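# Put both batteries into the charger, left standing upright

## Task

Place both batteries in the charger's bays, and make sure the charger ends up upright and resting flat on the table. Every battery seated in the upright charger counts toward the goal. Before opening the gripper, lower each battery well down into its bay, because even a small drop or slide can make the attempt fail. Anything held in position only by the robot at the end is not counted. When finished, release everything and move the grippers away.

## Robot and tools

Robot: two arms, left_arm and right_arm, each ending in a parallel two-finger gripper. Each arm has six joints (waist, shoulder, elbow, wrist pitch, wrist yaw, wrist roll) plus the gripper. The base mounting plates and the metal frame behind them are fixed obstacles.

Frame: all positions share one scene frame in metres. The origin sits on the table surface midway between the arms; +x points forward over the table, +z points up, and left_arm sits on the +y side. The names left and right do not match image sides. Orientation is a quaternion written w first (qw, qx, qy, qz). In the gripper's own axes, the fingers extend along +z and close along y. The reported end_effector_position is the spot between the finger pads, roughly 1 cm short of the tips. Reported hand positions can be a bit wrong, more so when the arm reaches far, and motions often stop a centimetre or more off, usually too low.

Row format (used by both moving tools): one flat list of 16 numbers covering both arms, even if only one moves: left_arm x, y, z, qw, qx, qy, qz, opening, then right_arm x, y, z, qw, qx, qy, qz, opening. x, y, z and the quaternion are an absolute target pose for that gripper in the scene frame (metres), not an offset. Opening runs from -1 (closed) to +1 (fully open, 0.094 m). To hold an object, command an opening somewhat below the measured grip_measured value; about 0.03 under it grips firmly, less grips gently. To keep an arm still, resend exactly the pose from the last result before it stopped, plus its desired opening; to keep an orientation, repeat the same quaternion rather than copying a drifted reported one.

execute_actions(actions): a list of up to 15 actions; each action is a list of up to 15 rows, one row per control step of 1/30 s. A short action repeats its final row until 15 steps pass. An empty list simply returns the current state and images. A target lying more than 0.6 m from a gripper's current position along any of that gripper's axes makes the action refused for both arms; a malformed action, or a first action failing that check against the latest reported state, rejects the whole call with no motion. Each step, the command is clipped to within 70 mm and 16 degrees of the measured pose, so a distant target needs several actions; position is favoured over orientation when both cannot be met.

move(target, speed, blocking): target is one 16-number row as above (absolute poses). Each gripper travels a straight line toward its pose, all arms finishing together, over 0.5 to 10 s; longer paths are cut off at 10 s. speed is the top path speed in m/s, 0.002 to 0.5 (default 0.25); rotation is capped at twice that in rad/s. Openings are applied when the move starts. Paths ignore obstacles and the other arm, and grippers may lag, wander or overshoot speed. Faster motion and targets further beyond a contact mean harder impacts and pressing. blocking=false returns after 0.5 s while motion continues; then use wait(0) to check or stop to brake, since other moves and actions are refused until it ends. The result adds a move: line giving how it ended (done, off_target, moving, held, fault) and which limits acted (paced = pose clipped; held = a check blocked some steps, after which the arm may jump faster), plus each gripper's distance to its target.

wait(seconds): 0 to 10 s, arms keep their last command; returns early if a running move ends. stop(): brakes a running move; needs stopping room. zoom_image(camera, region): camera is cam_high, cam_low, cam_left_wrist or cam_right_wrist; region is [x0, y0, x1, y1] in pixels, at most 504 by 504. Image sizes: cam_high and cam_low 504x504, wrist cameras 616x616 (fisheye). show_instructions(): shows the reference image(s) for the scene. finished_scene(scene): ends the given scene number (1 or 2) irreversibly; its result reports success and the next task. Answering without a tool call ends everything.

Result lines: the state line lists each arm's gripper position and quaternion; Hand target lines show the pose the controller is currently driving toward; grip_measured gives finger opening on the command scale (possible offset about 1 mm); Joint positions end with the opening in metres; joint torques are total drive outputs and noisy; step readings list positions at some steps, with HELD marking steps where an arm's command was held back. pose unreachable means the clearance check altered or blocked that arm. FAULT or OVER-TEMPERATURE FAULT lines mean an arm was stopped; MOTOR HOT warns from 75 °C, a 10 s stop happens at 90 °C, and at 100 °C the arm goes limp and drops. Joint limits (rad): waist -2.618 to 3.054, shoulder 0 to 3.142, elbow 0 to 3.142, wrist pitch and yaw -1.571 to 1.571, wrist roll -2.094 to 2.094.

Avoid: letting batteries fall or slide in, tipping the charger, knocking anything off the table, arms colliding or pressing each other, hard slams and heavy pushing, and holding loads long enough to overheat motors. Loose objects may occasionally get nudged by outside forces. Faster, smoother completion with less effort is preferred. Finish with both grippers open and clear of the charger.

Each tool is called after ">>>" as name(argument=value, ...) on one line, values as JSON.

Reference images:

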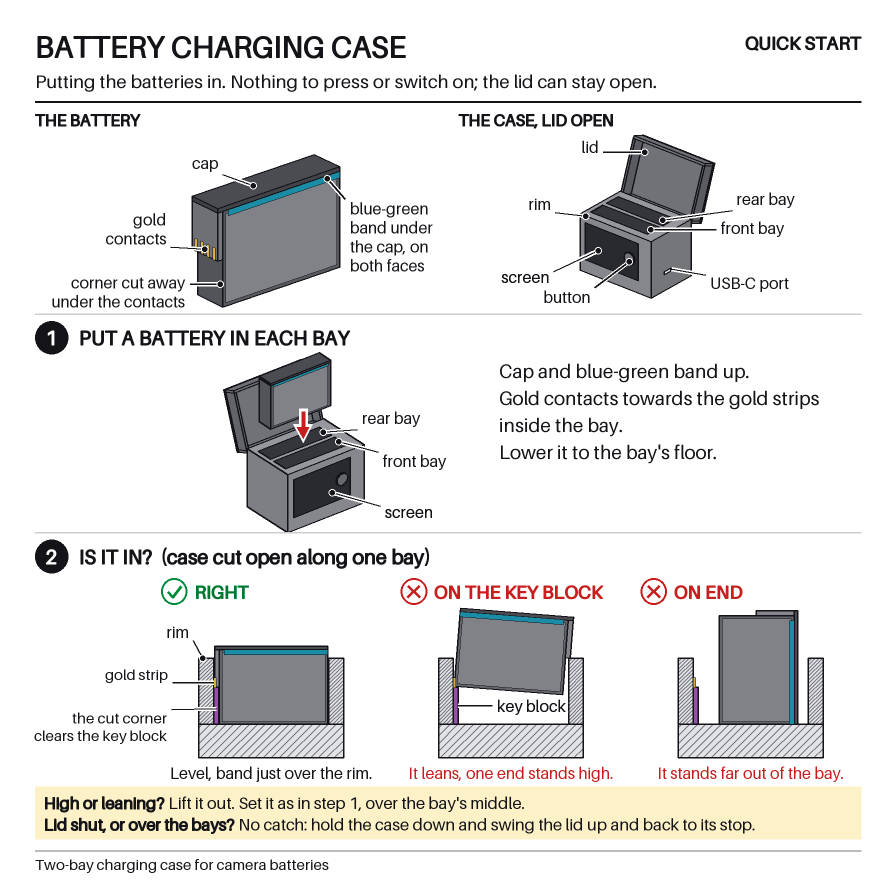

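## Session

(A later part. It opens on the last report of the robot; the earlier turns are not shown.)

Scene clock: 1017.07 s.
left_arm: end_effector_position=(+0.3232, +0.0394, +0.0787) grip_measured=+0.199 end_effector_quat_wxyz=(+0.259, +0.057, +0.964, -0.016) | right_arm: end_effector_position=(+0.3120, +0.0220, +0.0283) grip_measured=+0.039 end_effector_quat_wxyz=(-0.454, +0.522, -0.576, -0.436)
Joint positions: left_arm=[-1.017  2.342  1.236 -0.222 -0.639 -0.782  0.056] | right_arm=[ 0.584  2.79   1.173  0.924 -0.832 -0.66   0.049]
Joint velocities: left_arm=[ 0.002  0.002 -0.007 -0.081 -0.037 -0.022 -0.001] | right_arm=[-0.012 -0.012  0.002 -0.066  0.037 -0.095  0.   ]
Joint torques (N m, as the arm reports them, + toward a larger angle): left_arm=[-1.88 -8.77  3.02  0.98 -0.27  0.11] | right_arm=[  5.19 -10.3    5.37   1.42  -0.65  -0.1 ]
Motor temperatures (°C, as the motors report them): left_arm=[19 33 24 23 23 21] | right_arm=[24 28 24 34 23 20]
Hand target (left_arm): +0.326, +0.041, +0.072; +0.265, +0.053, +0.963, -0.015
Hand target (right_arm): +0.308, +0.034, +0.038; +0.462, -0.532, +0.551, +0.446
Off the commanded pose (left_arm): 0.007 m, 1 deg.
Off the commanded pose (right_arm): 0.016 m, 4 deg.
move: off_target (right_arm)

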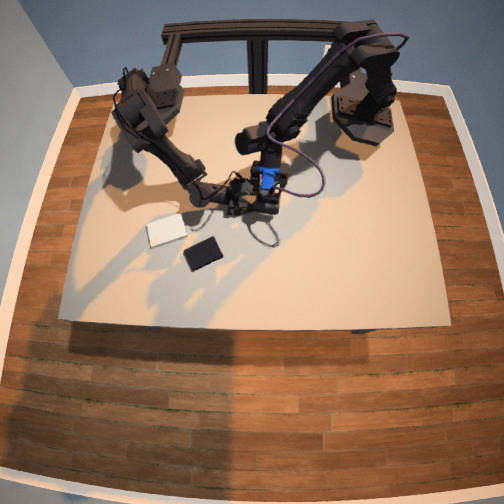

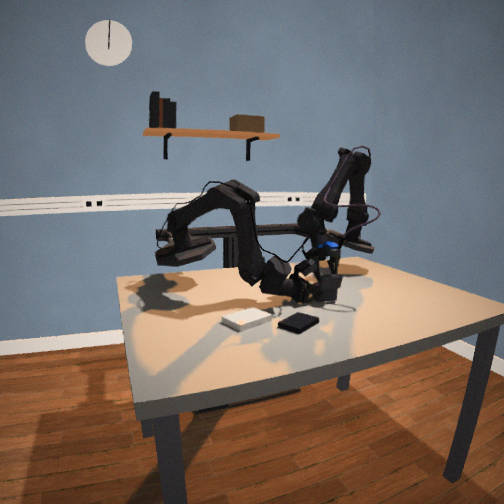

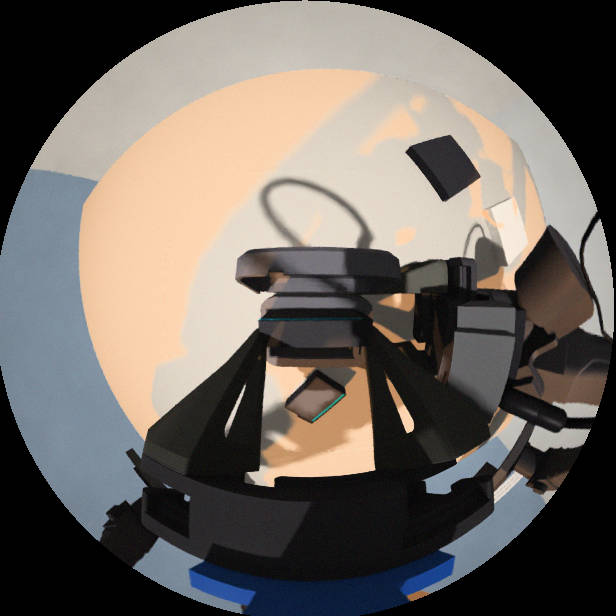

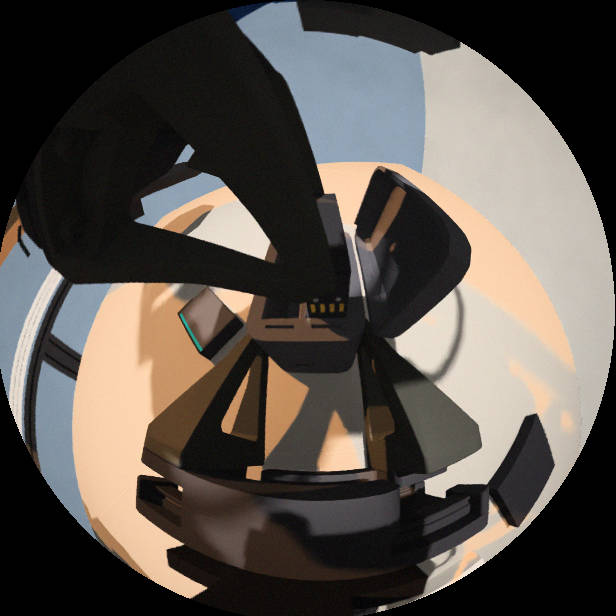

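>>> execute_actions(actions=[[[0.3263,0.052,0.081,0.2657,0.0530,0.9625,-0.0146,0.17,0.308,0.034,0.038,0.4624,-0.5322,0.5510,0.4466,0.0],[0.3263,0.052,0.081,0.2657,0.0530,0.9625,-0.0146,0.17,0.308,0.034,0.038,0.4624,-0.5322,0.5510,0.4466,0.0],[0.3263,0.044,0.080,0.2657,0.0530,0.9625,-0.0146,0.17,0.308,0.034,0.038,0.4624,-0.5322,0.5510,0.4466,0.0]]])

>>> zoom_image(camera="cam_right_wrist", region=[200, 200, 400, 350])

Scene clock: 1030.40 s.
left_arm: end_effector_position=(+0.3214, +0.0426, +0.0769) grip_measured=+0.199 end_effector_quat_wxyz=(+0.257, +0.058, +0.964, -0.017) | right_arm: end_effector_position=(+0.3099, +0.0234, +0.0282) grip_measured=+0.039 end_effector_quat_wxyz=(-0.452, +0.523, -0.575, -0.438)
Joint positions: left_arm=[-1.014  2.335  1.216 -0.208 -0.634 -0.778  0.056] | right_arm=[ 0.588  2.791  1.173  0.922 -0.833 -0.66   0.049]
Joint velocities: left_arm=[-0.007 -0.017  0.002 -0.007  0.066 -0.007  0.001] | right_arm=[-0.002  0.002  0.007  0.051 -0.051 -0.022 -0.   ]
Joint torques (N m, as the arm reports them, + toward a larger angle): left_arm=[ -2.19 -10.76   3.87   0.7   -0.32  -0.01] | right_arm=[  4.83 -10.47   5.37   1.41  -0.66  -0.11]
Motor temperatures (°C, as the motors report them): left_arm=[19 33 23 23 23 21] | right_arm=[24 28 24 34 23 20]
Hand target (left_arm): +0.326, +0.044, +0.080; +0.266, +0.053, +0.963, -0.015
Hand target (right_arm): +0.308, +0.034, +0.038; +0.462, -0.532, +0.551, +0.446
Off the commanded pose (left_arm): 0.006 m, 1 deg.
Off the commanded pose (right_arm): 0.015 m, 3 deg.
Step readings (end_effector_position):
0: left_arm (+0.3233, +0.0394, +0.0788) | right_arm (+0.3120, +0.0220, +0.0283)
1: left_arm (+0.3229, +0.0402, +0.0785) | right_arm (+0.3120, +0.0220, +0.0283)
2: left_arm (+0.3221, +0.0421, +0.0777) | right_arm (+0.3120, +0.0220, +0.0283)
4: left_arm (+0.3218, +0.0424, +0.0771) | right_arm (+0.3106, +0.0232, +0.0287)
8: left_arm (+0.3214, +0.0426, +0.0769) | right_arm (+0.3099, +0.0234, +0.0282)
15: end_effector_position above

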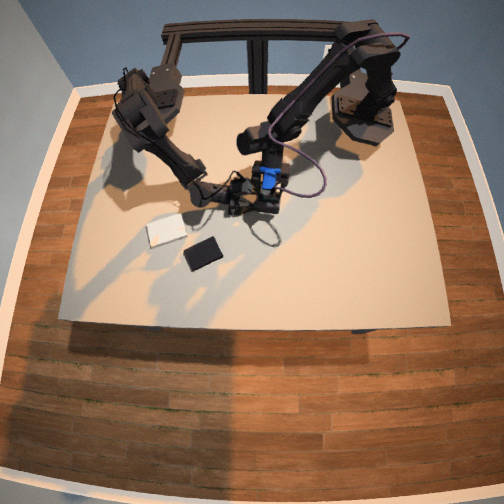

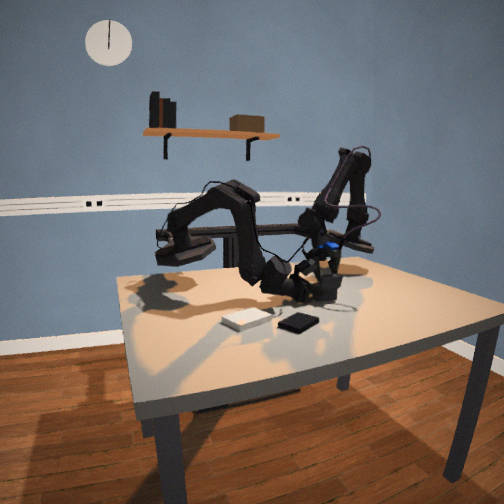

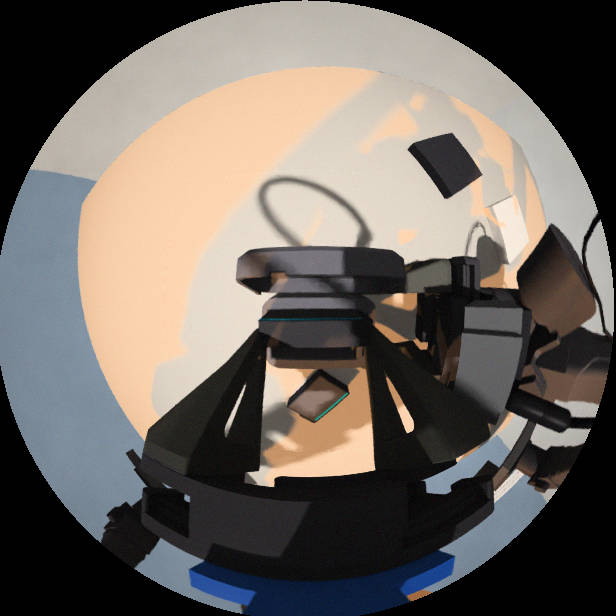

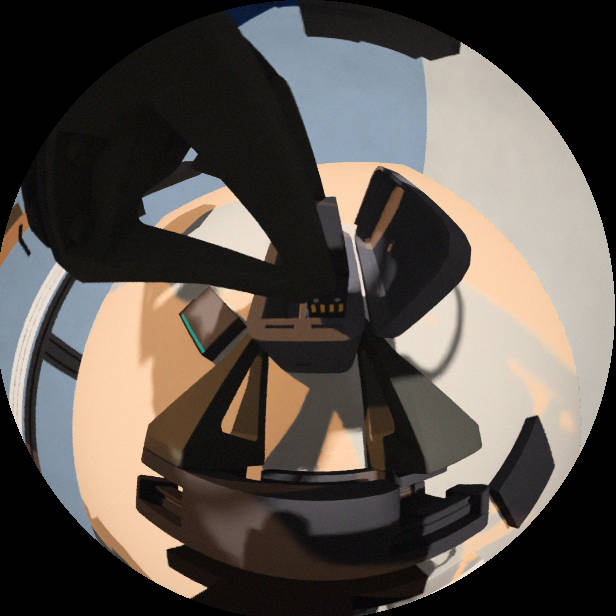

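Region (200, 200, 400, 350) of cam_right_wrist's 616x616 image, scaled by 2.520, with more detail than that image has; it fills the top 378 rows of this view, and the rest is white.

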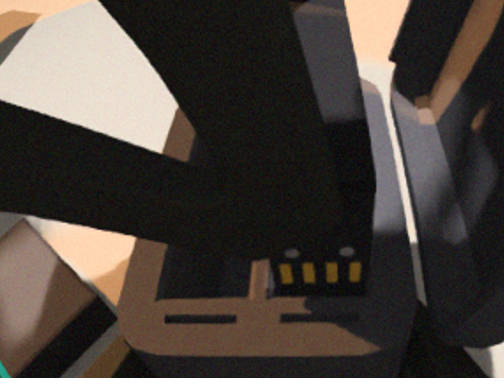

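>>> execute_actions(actions=[[[0.324,0.046,0.060,0.2657,0.0530,0.9625,-0.0146,0.17,0.308,0.034,0.038,0.4624,-0.5322,0.5510,0.4466,0.0],[0.324,0.046,0.060,0.2657,0.0530,0.9625,-0.0146,0.17,0.308,0.034,0.038,0.4624,-0.5322,0.5510,0.4466,0.0],[0.324,0.046,0.060,0.2657,0.0530,0.9625,-0.0146,0.17,0.308,0.034,0.038,0.4624,-0.5322,0.5510,0.4466,0.0],[0.325,0.045,0.070,0.2657,0.0530,0.9625,-0.0146,0.17,0.308,0.034,0.038,0.4624,-0.5322,0.5510,0.4466,0.0]]])

>>> zoom_image(camera="cam_right_wrist", region=[200, 200, 400, 350])

Scene clock: 1034.67 s.
left_arm: end_effector_position=(+0.3214, +0.0428, +0.0709) grip_measured=+0.199 end_effector_quat_wxyz=(+0.260, +0.054, +0.964, -0.018) | right_arm: end_effector_position=(+0.3099, +0.0234, +0.0283) grip_measured=+0.039 end_effector_quat_wxyz=(-0.452, +0.523, -0.575, -0.438)
Joint positions: left_arm=[-1.011  2.349  1.207 -0.179 -0.636 -0.779  0.056] | right_arm=[ 0.588  2.791  1.173  0.922 -0.834 -0.66   0.049]
Joint velocities: left_arm=[ 0.007 -0.017 -0.002 -0.022  0.022 -0.022 -0.   ] | right_arm=[-0.002 -0.007  0.017 -0.007  0.037 -0.022 -0.   ]
Joint torques (N m, as the arm reports them, + toward a larger angle): left_arm=[ -2.07 -10.07   3.55   0.81  -0.27   0.12] | right_arm=[  4.82 -10.35   5.48   1.46  -0.65  -0.1 ]
Motor temperatures (°C, as the motors report them): left_arm=[19 33 23 23 23 21] | right_arm=[24 28 24 34 23 20]
Hand target (left_arm): +0.325, +0.045, +0.070; +0.266, +0.053, +0.962, -0.015
Hand target (right_arm): +0.308, +0.034, +0.038; +0.462, -0.532, +0.551, +0.446
Off the commanded pose (left_arm): 0.004 m, 1 deg.
Off the commanded pose (right_arm): 0.015 m, 3 deg.
Step readings (end_effector_position):
0: left_arm (+0.3214, +0.0426, +0.0769) | right_arm (+0.3099, +0.0234, +0.0282)
1: left_arm (+0.3213, +0.0424, +0.0754) | right_arm (+0.3099, +0.0234, +0.0282)
2: left_arm (+0.3212, +0.0424, +0.0734) | right_arm (+0.3099, +0.0234, +0.0282)
4: left_arm (+0.3214, +0.0428, +0.0709) | right_arm (+0.3099, +0.0234, +0.0283)
8: left_arm (+0.3214, +0.0428, +0.0709) | right_arm (+0.3099, +0.0234, +0.0283)
15: end_effector_position above

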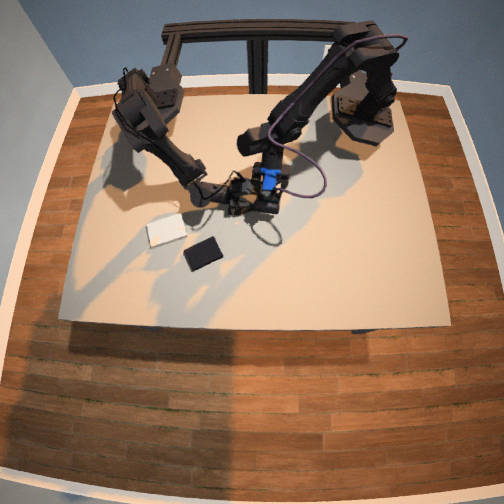

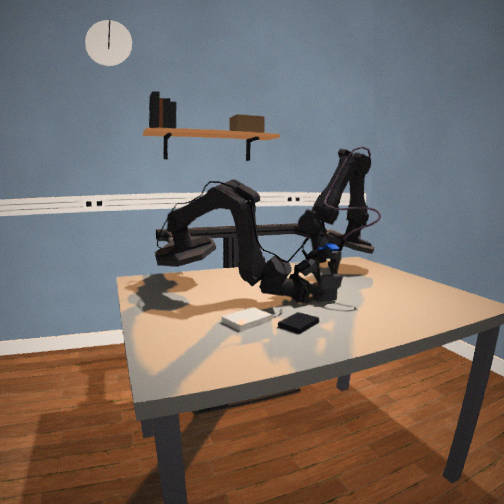

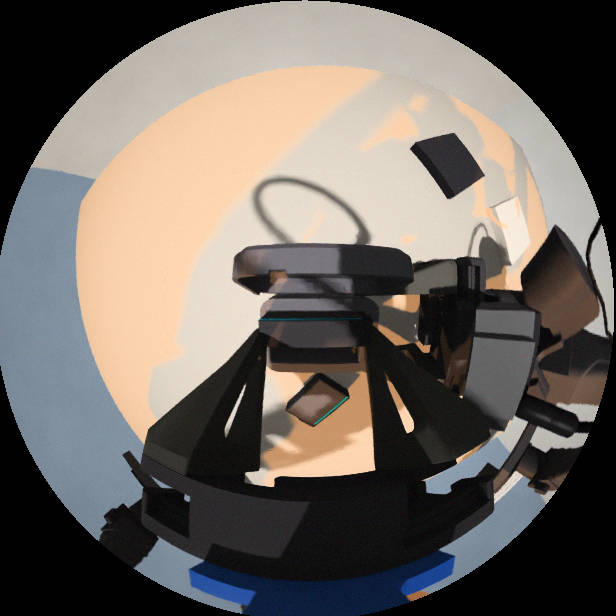

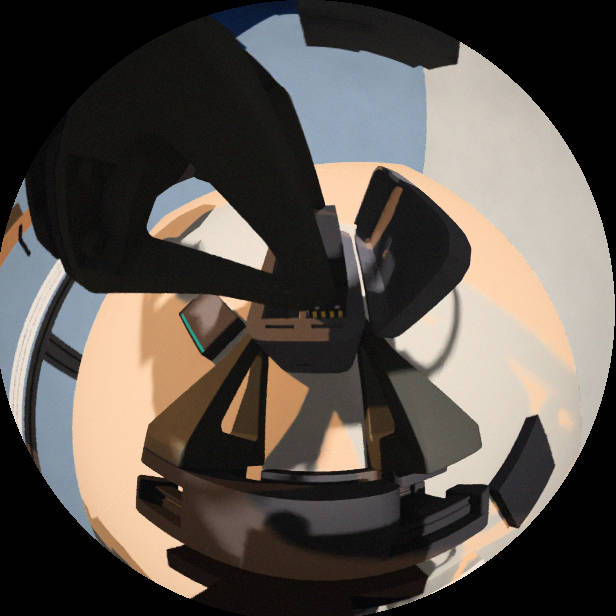

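Region (200, 200, 400, 350) of cam_right_wrist's 616x616 image, scaled by 2.520, with more detail than that image has; it fills the top 378 rows of this view, and the rest is white.

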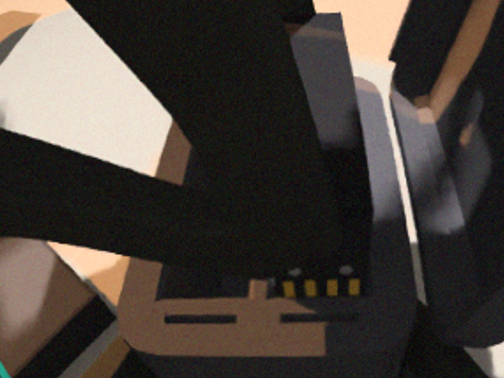

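Going in. Continue.

>>> execute_actions(actions=[[[0.324,0.046,0.052,0.2657,0.0530,0.9625,-0.0146,0.17,0.308,0.034,0.038,0.4624,-0.5322,0.5510,0.4466,0.0],[0.324,0.046,0.052,0.2657,0.0530,0.9625,-0.0146,0.17,0.308,0.034,0.038,0.4624,-0.5322,0.5510,0.4466,0.0],[0.324,0.046,0.052,0.2657,0.0530,0.9625,-0.0146,0.17,0.308,0.034,0.038,0.4624,-0.5322,0.5510,0.4466,0.0],[0.324,0.046,0.052,0.2657,0.0530,0.9625,-0.0146,0.17,0.308,0.034,0.038,0.4624,-0.5322,0.5510,0.4466,0.0],[0.325,0.045,0.062,0.2657,0.0530,0.9625,-0.0146,0.17,0.308,0.034,0.038,0.4624,-0.5322,0.5510,0.4466,0.0]]])

>>> zoom_image(camera="cam_right_wrist", region=[200, 200, 400, 350])

>>> zoom_image(camera="cam_left_wrist", region=[220, 230, 520, 430])

Scene clock: 1040.10 s.
left_arm: end_effector_position=(+0.3222, +0.0423, +0.0689) grip_measured=+0.199 end_effector_quat_wxyz=(+0.264, +0.051, +0.963, -0.020) | right_arm: end_effector_position=(+0.3109, +0.0226, +0.0282) grip_measured=+0.039 end_effector_quat_wxyz=(-0.453, +0.522, -0.575, -0.437)
Joint positions: left_arm=[-1.01   2.355  1.2   -0.156 -0.642 -0.779  0.056] | right_arm=[ 0.585  2.791  1.173  0.924 -0.834 -0.661  0.049]
Joint velocities: left_arm=[-0.007 -0.002 -0.002  0.007  0.051 -0.037  0.   ] | right_arm=[ 0.002  0.007  0.007 -0.007  0.037  0.007  0.001]
Joint torques (N m, as the arm reports them, + toward a larger angle): left_arm=[-1.73 -8.84  3.53  0.88 -0.21  0.16] | right_arm=[  5.04 -10.25   5.55   1.41  -0.65  -0.07]
Motor temperatures (°C, as the motors report them): left_arm=[19 33 23 23 23 21] | right_arm=[24 28 24 34 23 20]
Hand target (left_arm): +0.325, +0.045, +0.062; +0.265, +0.053, +0.963, -0.014
Hand target (right_arm): +0.308, +0.034, +0.038; +0.463, -0.532, +0.551, +0.446
Off the commanded pose (left_arm): 0.008 m, 1 deg.
Off the commanded pose (right_arm): 0.015 m, 3 deg.
Step readings (end_effector_position):
0: left_arm (+0.3214, +0.0428, +0.0709) | right_arm (+0.3099, +0.0234, +0.0283)
1: left_arm (+0.3213, +0.0430, +0.0700) | right_arm (+0.3100, +0.0233, +0.0282)
2: left_arm (+0.3216, +0.0428, +0.0695) | right_arm (+0.3103, +0.0230, +0.0282)
4: left_arm (+0.3221, +0.0424, +0.0688) | right_arm (+0.3107, +0.0227, +0.0282)
8: left_arm (+0.3222, +0.0423, +0.0689) | right_arm (+0.3109, +0.0226, +0.0282)
15: end_effector_position above

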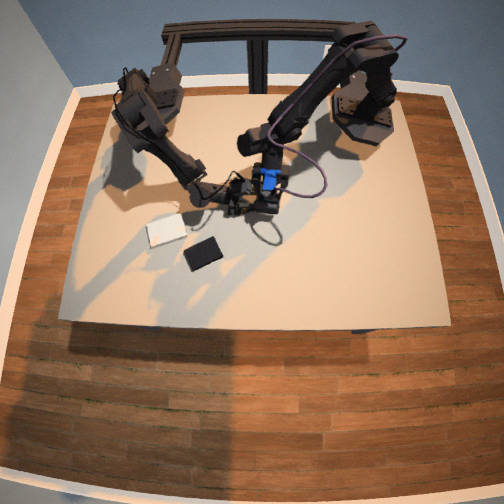

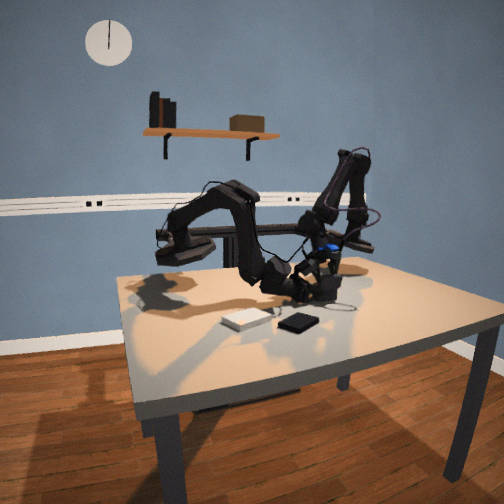

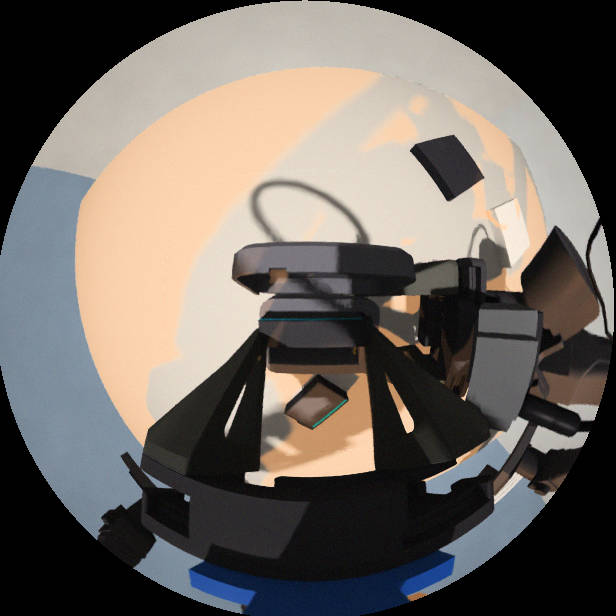

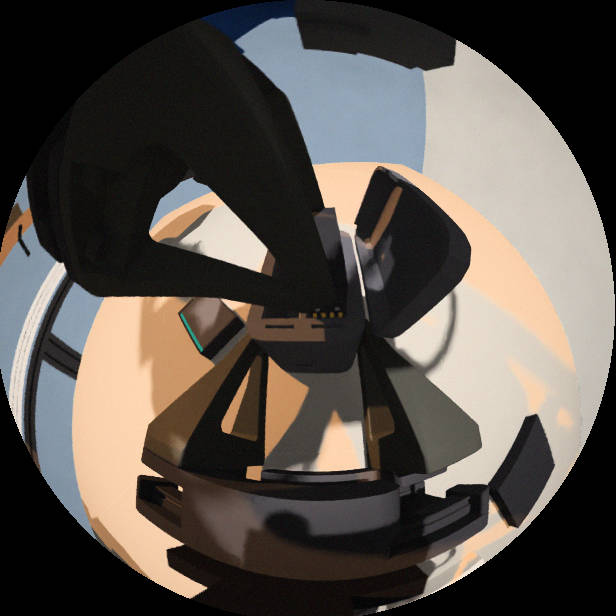

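Region (200, 200, 400, 350) of cam_right_wrist's 616x616 image, scaled by 2.520, with more detail than that image has; it fills the top 378 rows of this view, and the rest is white.

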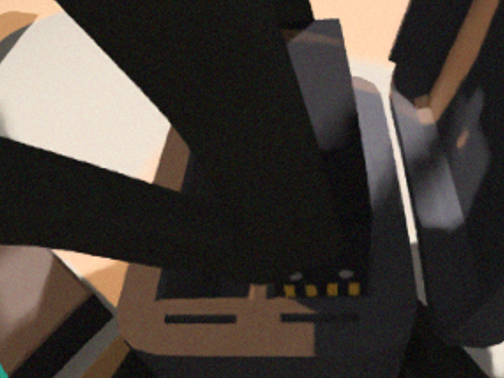

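Region (220, 230, 520, 430) of cam_left_wrist's 616x616 image, scaled by 1.680, with more detail than that image has.

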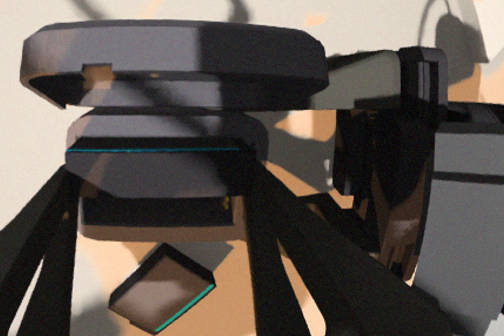

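>>> execute_actions(actions=[[[0.316,0.048,0.066,0.2657,0.0530,0.9625,-0.0146,0.17,0.308,0.034,0.038,0.4624,-0.5322,0.5510,0.4466,0.0],[0.316,0.048,0.060,0.2657,0.0530,0.9625,-0.0146,0.17,0.308,0.034,0.038,0.4624,-0.5322,0.5510,0.4466,0.0],[0.318,0.047,0.052,0.2657,0.0530,0.9625,-0.0146,0.17,0.308,0.034,0.038,0.4624,-0.5322,0.5510,0.4466,0.0],[0.320,0.046,0.052,0.2657,0.0530,0.9625,-0.0146,0.17,0.308,0.034,0.038,0.4624,-0.5322,0.5510,0.4466,0.0],[0.322,0.045,0.060,0.2657,0.0530,0.9625,-0.0146,0.17,0.308,0.034,0.038,0.4624,-0.5322,0.5510,0.4466,0.0]]])

>>> zoom_image(camera="cam_right_wrist", region=[200, 200, 400, 350])

Scene clock: 1047.33 s.
left_arm: end_effector_position=(+0.3222, +0.0426, +0.0676) grip_measured=+0.199 end_effector_quat_wxyz=(+0.267, +0.050, +0.962, -0.021) | right_arm: end_effector_position=(+0.3109, +0.0226, +0.0282) grip_measured=+0.039 end_effector_quat_wxyz=(-0.453, +0.523, -0.575, -0.437)
Joint positions: left_arm=[-1.01   2.356  1.191 -0.138 -0.644 -0.777  0.056] | right_arm=[ 0.585  2.791  1.173  0.924 -0.834 -0.662  0.049]
Joint velocities: left_arm=[ 0.002 -0.002 -0.002 -0.037  0.037 -0.007 -0.   ] | right_arm=[ 0.002 -0.002 -0.007 -0.051 -0.066  0.022 -0.   ]
Joint torques (N m, as the arm reports them, + toward a larger angle): left_arm=[-2.21 -8.65  3.53  0.76 -0.21  0.12] | right_arm=[  4.95 -10.38   5.33   1.43  -0.64  -0.12]
Motor temperatures (°C, as the motors report them): left_arm=[19 33 23 23 23 21] | right_arm=[24 28 24 34 23 20]
Hand target (left_arm): +0.322, +0.045, +0.060; +0.266, +0.053, +0.962, -0.014
Hand target (right_arm): +0.308, +0.034, +0.038; +0.462, -0.532, +0.551, +0.446
Off the commanded pose (left_arm): 0.008 m, 1 deg.
Off the commanded pose (right_arm): 0.015 m, 3 deg.
Step readings (end_effector_position):
0: left_arm (+0.3222, +0.0423, +0.0689) | right_arm (+0.3109, +0.0226, +0.0282)
1: left_arm (+0.3220, +0.0427, +0.0688) | right_arm (+0.3109, +0.0226, +0.0282)
2: left_arm (+0.3218, +0.0428, +0.0684) | right_arm (+0.3109, +0.0226, +0.0282)
4: left_arm (+0.3221, +0.0425, +0.0677) | right_arm (+0.3109, +0.0226, +0.0282)
8: left_arm (+0.3222, +0.0426, +0.0676) | right_arm (+0.3109, +0.0226, +0.0282)
15: end_effector_position above

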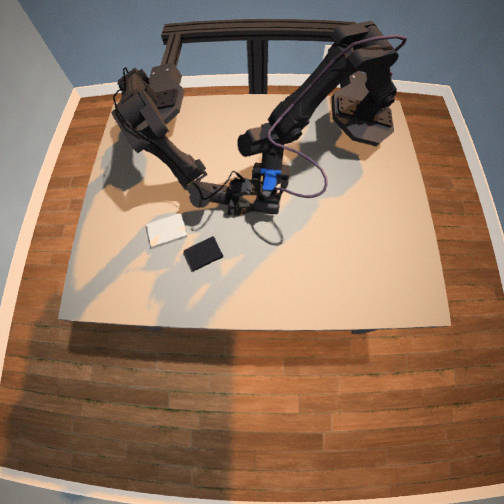

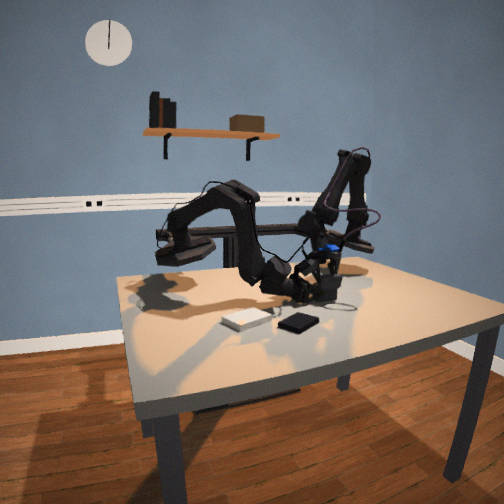

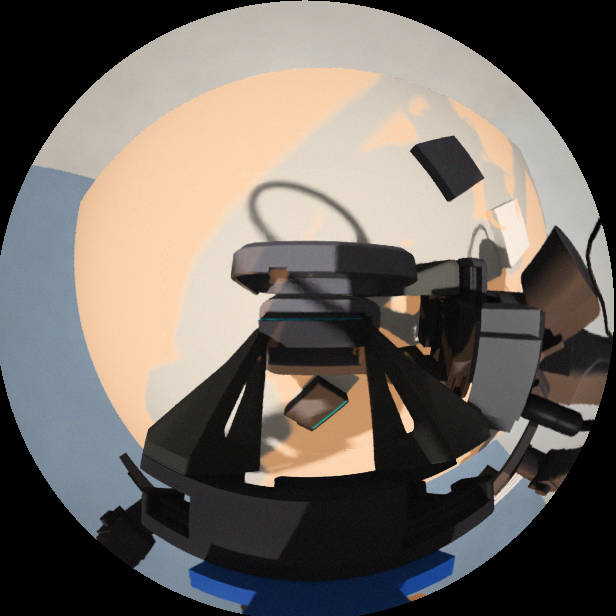

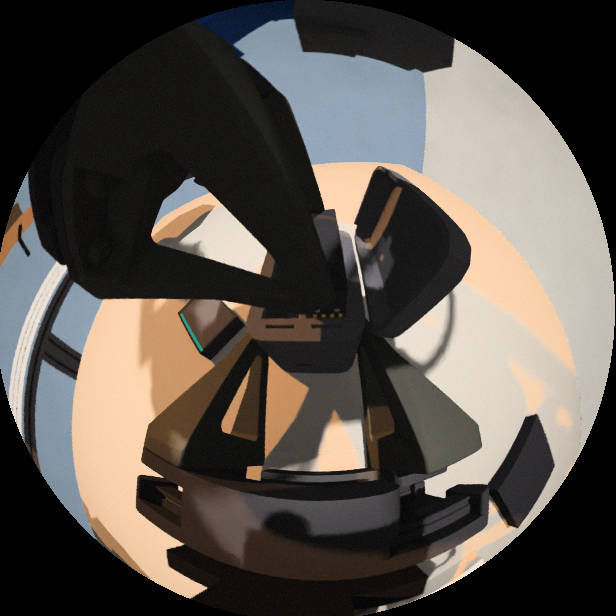

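Region (200, 200, 400, 350) of cam_right_wrist's 616x616 image, scaled by 2.520, with more detail than that image has; it fills the top 378 rows of this view, and the rest is white.

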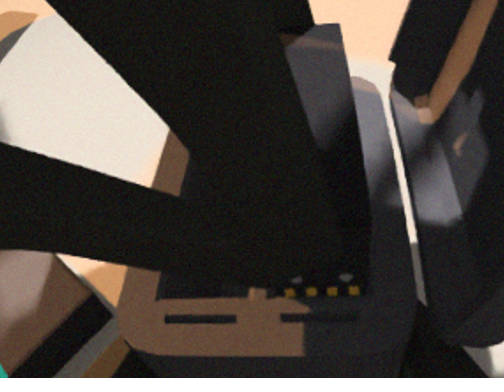

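>>> zoom_image(camera="cam_left_wrist", region=[240, 280, 400, 390])

>>> zoom_image(camera="cam_low", region=[290, 240, 360, 310])

>>> zoom_image(camera="cam_right_wrist", region=[240, 260, 370, 350])

Region (240, 280, 400, 390) of cam_left_wrist's 616x616 image, scaled by 3.150, with more detail than that image has; it fills the top 346 rows of this view, and the rest is white.

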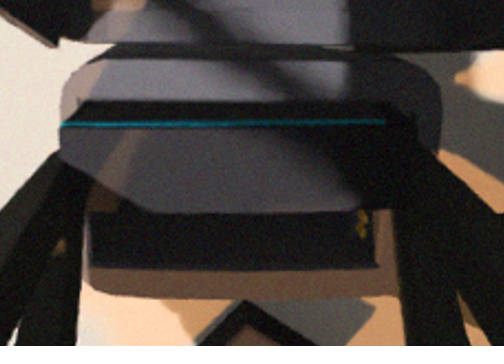

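Region (290, 240, 360, 310) of cam_low's 504x504 image, scaled by 7.200, with more detail than that image has.

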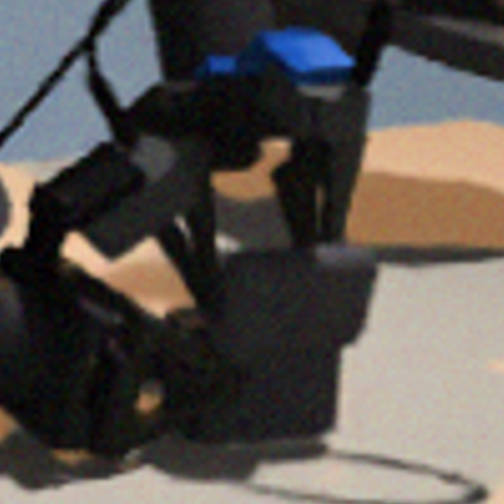

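Region (240, 260, 370, 350) of cam_right_wrist's 616x616 image, scaled by 3.877, with more detail than that image has; it fills the top 349 rows of this view, and the rest is white.

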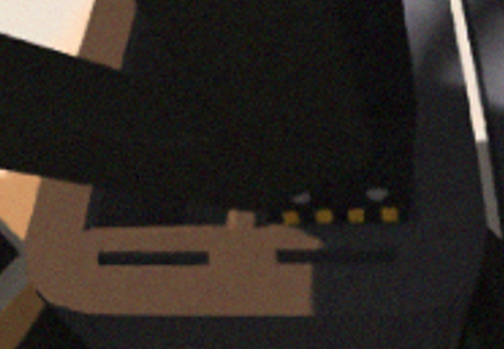

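>>> execute_actions(actions=[[[0.319,0.045,0.085,0.2657,0.0530,0.9625,-0.0146,0.17,0.308,0.034,0.038,0.4624,-0.5322,0.5510,0.4466,0.0],[0.319,0.045,0.085,0.2657,0.0530,0.9625,-0.0146,0.17,0.308,0.034,0.038,0.4624,-0.5322,0.5510,0.4466,0.0],[0.319,0.045,0.085,0.2657,0.0530,0.9625,-0.0146,0.17,0.308,0.034,0.038,0.4624,-0.5322,0.5510,0.4466,0.0],[0.319,0.045,0.085,0.2657,0.0530,0.9625,-0.0146,0.17,0.308,0.034,0.038,0.4624,-0.5322,0.5510,0.4466,0.0],[0.319,0.045,0.085,0.2657,0.0530,0.9625,-0.0146,0.17,0.308,0.034,0.038,0.4624,-0.5322,0.5510,0.4466,0.0],[0.319,0.045,0.085,0.2657,0.0530,0.9625,-0.0146,0.17,0.308,0.034,0.038,0.4624,-0.5322,0.5510,0.4466,0.0],[0.319,0.045,0.045,0.2657,0.0530,0.9625,-0.0146,0.17,0.308,0.034,0.038,0.4624,-0.5322,0.5510,0.4466,0.0],[0.319,0.045,0.045,0.2657,0.0530,0.9625,-0.0146,0.17,0.308,0.034,0.038,0.4624,-0.5322,0.5510,0.4466,0.0],[0.319,0.045,0.045,0.2657,0.0530,0.9625,-0.0146,0.17,0.308,0.034,0.038,0.4624,-0.5322,0.5510,0.4466,0.0],[0.319,0.045,0.045,0.2657,0.0530,0.9625,-0.0146,0.17,0.308,0.034,0.038,0.4624,-0.5322,0.5510,0.4466,0.0],[0.319,0.045,0.045,0.2657,0.0530,0.9625,-0.0146,0.17,0.308,0.034,0.038,0.4624,-0.5322,0.5510,0.4466,0.0],[0.319,0.045,0.050,0.2657,0.0530,0.9625,-0.0146,0.17,0.308,0.034,0.038,0.4624,-0.5322,0.5510,0.4466,0.0],[0.319,0.045,0.050,0.2657,0.0530,0.9625,-0.0146,0.17,0.308,0.034,0.038,0.4624,-0.5322,0.5510,0.4466,0.0],[0.322,0.045,0.060,0.2657,0.0530,0.9625,-0.0146,0.17,0.308,0.034,0.038,0.4624,-0.5322,0.5510,0.4466,0.0]]])

>>> zoom_image(camera="cam_right_wrist", region=[200, 200, 400, 350])

Scene clock: 1086.87 s.
left_arm: end_effector_position=(+0.3216, +0.0420, +0.0651) grip_measured=+0.199 end_effector_quat_wxyz=(+0.267, +0.047, +0.962, -0.022) | right_arm: end_effector_position=(+0.3104, +0.0220, +0.0282) grip_measured=+0.039 end_effector_quat_wxyz=(-0.454, +0.523, -0.573, -0.439)
Joint positions: left_arm=[-1.011  2.364  1.191 -0.13  -0.645 -0.784  0.056] | right_arm=[ 0.583  2.794  1.173  0.928 -0.842 -0.664  0.049]
Joint velocities: left_arm=[-0.002 -0.002  0.007  0.081 -0.007 -0.007  0.   ] | right_arm=[ 0.012 -0.007  0.007 -0.022 -0.051 -0.022  0.   ]
Joint torques (N m, as the arm reports them, + toward a larger angle): left_arm=[-2.23 -9.47  3.61  0.72 -0.21  0.17] | right_arm=[  5.36 -10.62   5.24   1.37  -0.53  -0.05]
Motor temperatures (°C, as the motors report them): left_arm=[19 32 23 23 23 21] | right_arm=[24 29 24 34 24 20]
Hand target (left_arm): +0.322, +0.045, +0.060; +0.266, +0.053, +0.962, -0.015
Hand target (right_arm): +0.308, +0.034, +0.038; +0.462, -0.532, +0.551, +0.446
Off the commanded pose (left_arm): 0.006 m, 1 deg.
Off the commanded pose (right_arm): 0.016 m, 3 deg.
Step readings (end_effector_position):
0: left_arm (+0.3222, +0.0426, +0.0676) | right_arm (+0.3109, +0.0226, +0.0282)
1: left_arm (+0.3216, +0.0425, +0.0688) | right_arm (+0.3108, +0.0226, +0.0283)
2: left_arm (+0.3206, +0.0432, +0.0693) | right_arm (+0.3102, +0.0230, +0.0286)
4: left_arm (+0.3191, +0.0446, +0.0699) | right_arm (+0.3087, +0.0243, +0.0292)
8: left_arm (+0.3192, +0.0439, +0.0665) | right_arm (+0.3085, +0.0239, +0.0282)
15: end_effector_position above

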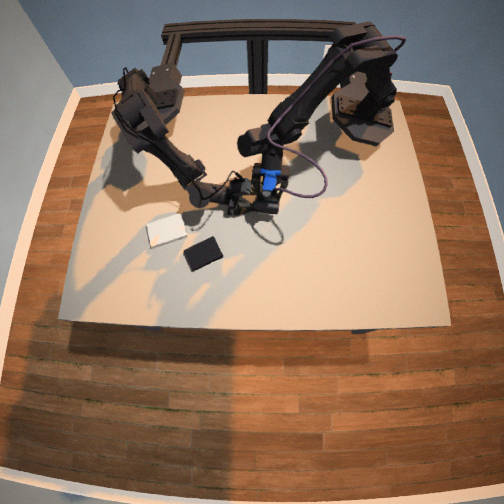

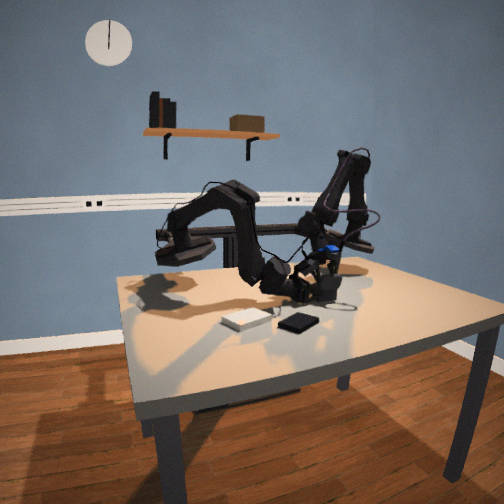

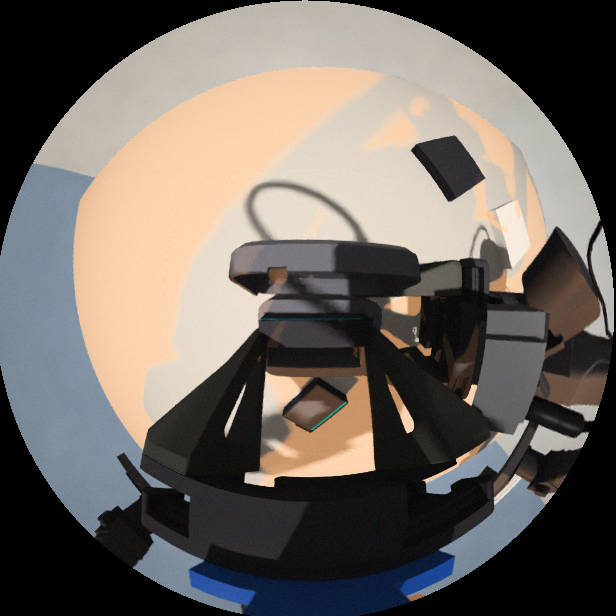

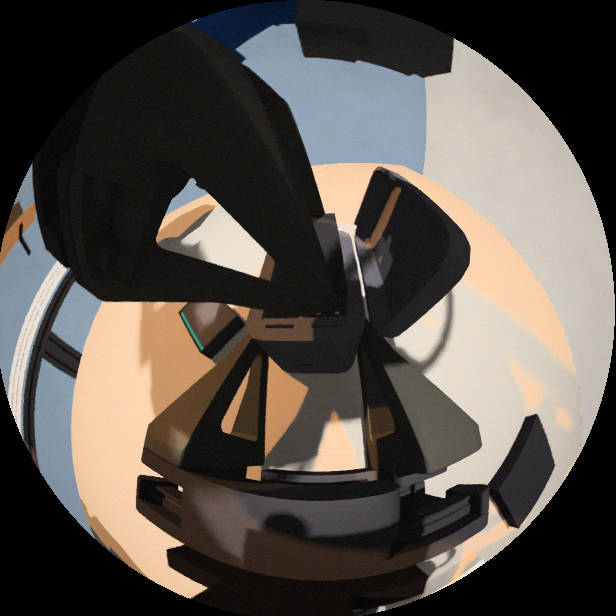

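Region (200, 200, 400, 350) of cam_right_wrist's 616x616 image, scaled by 2.520, with more detail than that image has; it fills the top 378 rows of this view, and the rest is white.

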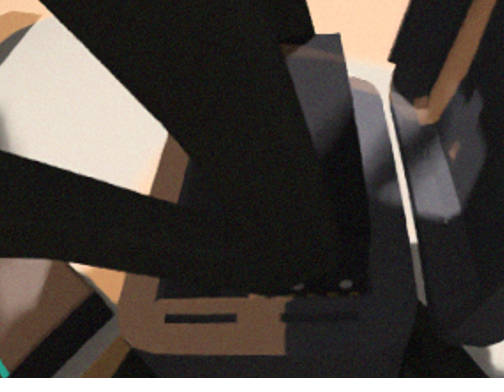

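>>> execute_actions(actions=[[[0.318,0.047,0.080,0.2657,0.0530,0.9625,-0.0146,0.17,0.308,0.034,0.038,0.4624,-0.5322,0.5510,0.4466,0.0],[0.318,0.047,0.080,0.2657,0.0530,0.9625,-0.0146,0.17,0.308,0.034,0.038,0.4624,-0.5322,0.5510,0.4466,0.0],[0.318,0.047,0.080,0.2657,0.0530,0.9625,-0.0146,0.17,0.308,0.034,0.038,0.4624,-0.5322,0.5510,0.4466,0.0],[0.318,0.047,0.080,0.2657,0.0530,0.9625,-0.0146,0.17,0.308,0.034,0.038,0.4624,-0.5322,0.5510,0.4466,0.0],[0.317,0.046,0.040,0.2657,0.0530,0.9625,-0.0146,0.17,0.308,0.034,0.038,0.4624,-0.5322,0.5510,0.4466,0.0],[0.317,0.046,0.040,0.2657,0.0530,0.9625,-0.0146,0.17,0.308,0.034,0.038,0.4624,-0.5322,0.5510,0.4466,0.0],[0.317,0.046,0.040,0.2657,0.0530,0.9625,-0.0146,0.17,0.308,0.034,0.038,0.4624,-0.5322,0.5510,0.4466,0.0],[0.317,0.046,0.040,0.2657,0.0530,0.9625,-0.0146,0.17,0.308,0.034,0.038,0.4624,-0.5322,0.5510,0.4466,0.0],[0.317,0.046,0.040,0.2657,0.0530,0.9625,-0.0146,0.17,0.308,0.034,0.038,0.4624,-0.5322,0.5510,0.4466,0.0],[0.317,0.046,0.045,0.2657,0.0530,0.9625,-0.0146,0.17,0.308,0.034,0.038,0.4624,-0.5322,0.5510,0.4466,0.0],[0.319,0.045,0.050,0.2657,0.0530,0.9625,-0.0146,0.17,0.308,0.034,0.038,0.4624,-0.5322,0.5510,0.4466,0.0],[0.320,0.044,0.058,0.2657,0.0530,0.9625,-0.0146,0.17,0.308,0.034,0.038,0.4624,-0.5322,0.5510,0.4466,0.0]]])

>>> zoom_image(camera="cam_right_wrist", region=[200, 200, 400, 350])

>>> zoom_image(camera="cam_left_wrist", region=[240, 280, 400, 390])

Scene clock: 1097.07 s.
left_arm: end_effector_position=(+0.3211, +0.0421, +0.0628) grip_measured=+0.199 end_effector_quat_wxyz=(+0.269, +0.046, +0.962, -0.023) | right_arm: end_effector_position=(+0.3101, +0.0216, +0.0281) grip_measured=+0.039 end_effector_quat_wxyz=(-0.455, +0.523, -0.572, -0.440)
Joint positions: left_arm=[-1.012  2.37   1.184 -0.114 -0.648 -0.785  0.056] | right_arm=[ 0.581  2.795  1.173  0.93  -0.846 -0.664  0.049]
Joint velocities: left_arm=[ 0.002 -0.002 -0.012 -0.022  0.007  0.037  0.001] | right_arm=[ 0.002 -0.017  0.002 -0.081  0.037 -0.007  0.   ]
Joint torques (N m, as the arm reports them, + toward a larger angle): left_arm=[-2.48 -9.18  3.91  0.62 -0.18  0.11] | right_arm=[  5.49 -10.8    5.39   1.35  -0.48  -0.05]
Motor temperatures (°C, as the motors report them): left_arm=[19 32 23 23 23 21] | right_arm=[25 29 24 33 23 20]
Hand target (left_arm): +0.320, +0.044, +0.058; +0.266, +0.053, +0.963, -0.015
Hand target (right_arm): +0.308, +0.033, +0.038; +0.462, -0.532, +0.551, +0.446
Off the commanded pose (left_arm): 0.005 m, 1 deg.
Off the commanded pose (right_arm): 0.016 m, 3 deg.
Step readings (end_effector_position):
0: left_arm (+0.3215, +0.0421, +0.0650) | right_arm (+0.3104, +0.0220, +0.0282)
1: left_arm (+0.3214, +0.0420, +0.0666) | right_arm (+0.3103, +0.0220, +0.0282)
2: left_arm (+0.3204, +0.0426, +0.0670) | right_arm (+0.3098, +0.0224, +0.0285)
4: left_arm (+0.3188, +0.0439, +0.0674) | right_arm (+0.3085, +0.0234, +0.0291)
8: left_arm (+0.3208, +0.0422, +0.0627) | right_arm (+0.3097, +0.0218, +0.0280)
15: end_effector_position above

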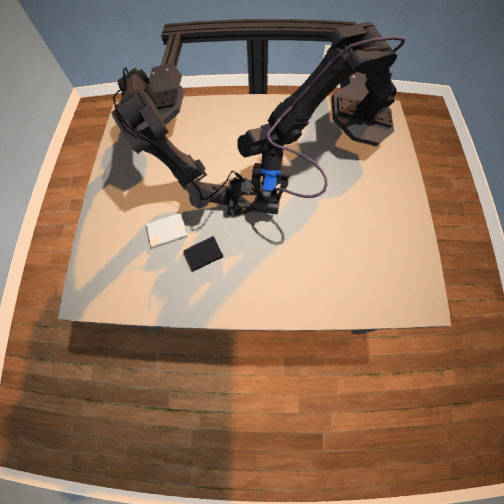

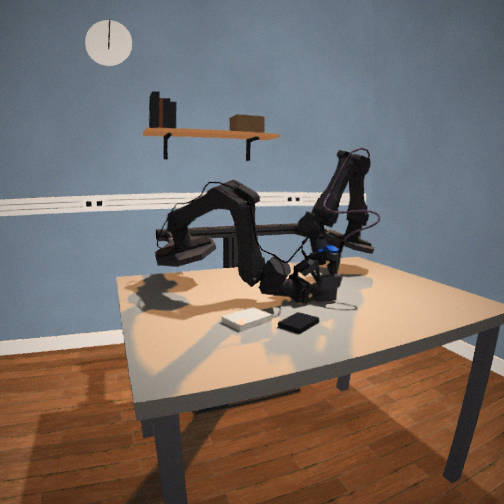

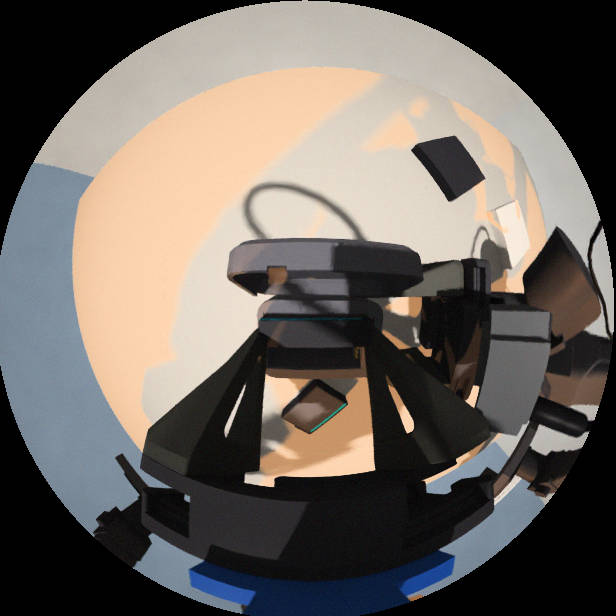

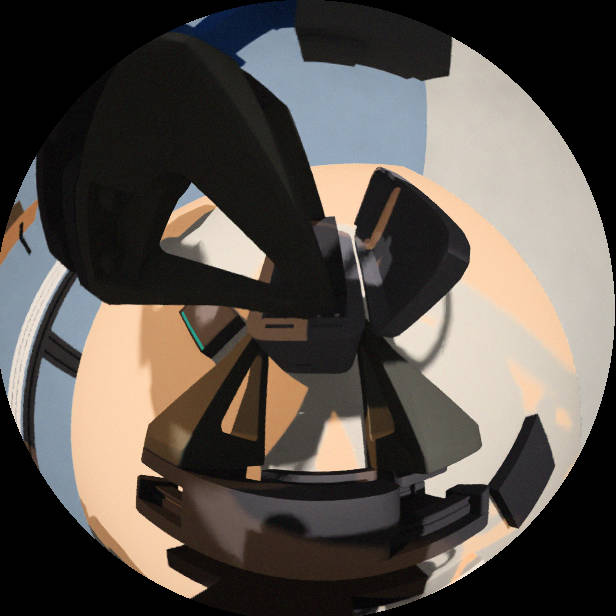

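Region (200, 200, 400, 350) of cam_right_wrist's 616x616 image, scaled by 2.520, with more detail than that image has; it fills the top 378 rows of this view, and the rest is white.

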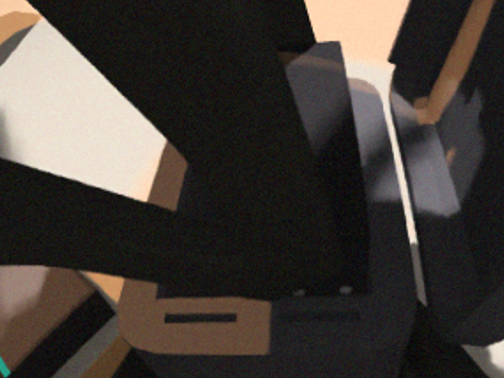

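Region (240, 280, 400, 390) of cam_left_wrist's 616x616 image, scaled by 3.150, with more detail than that image has; it fills the top 346 rows of this view, and the rest is white.

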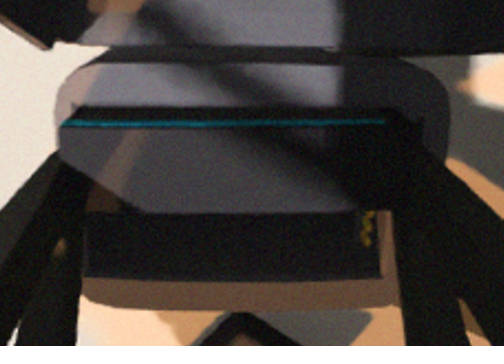

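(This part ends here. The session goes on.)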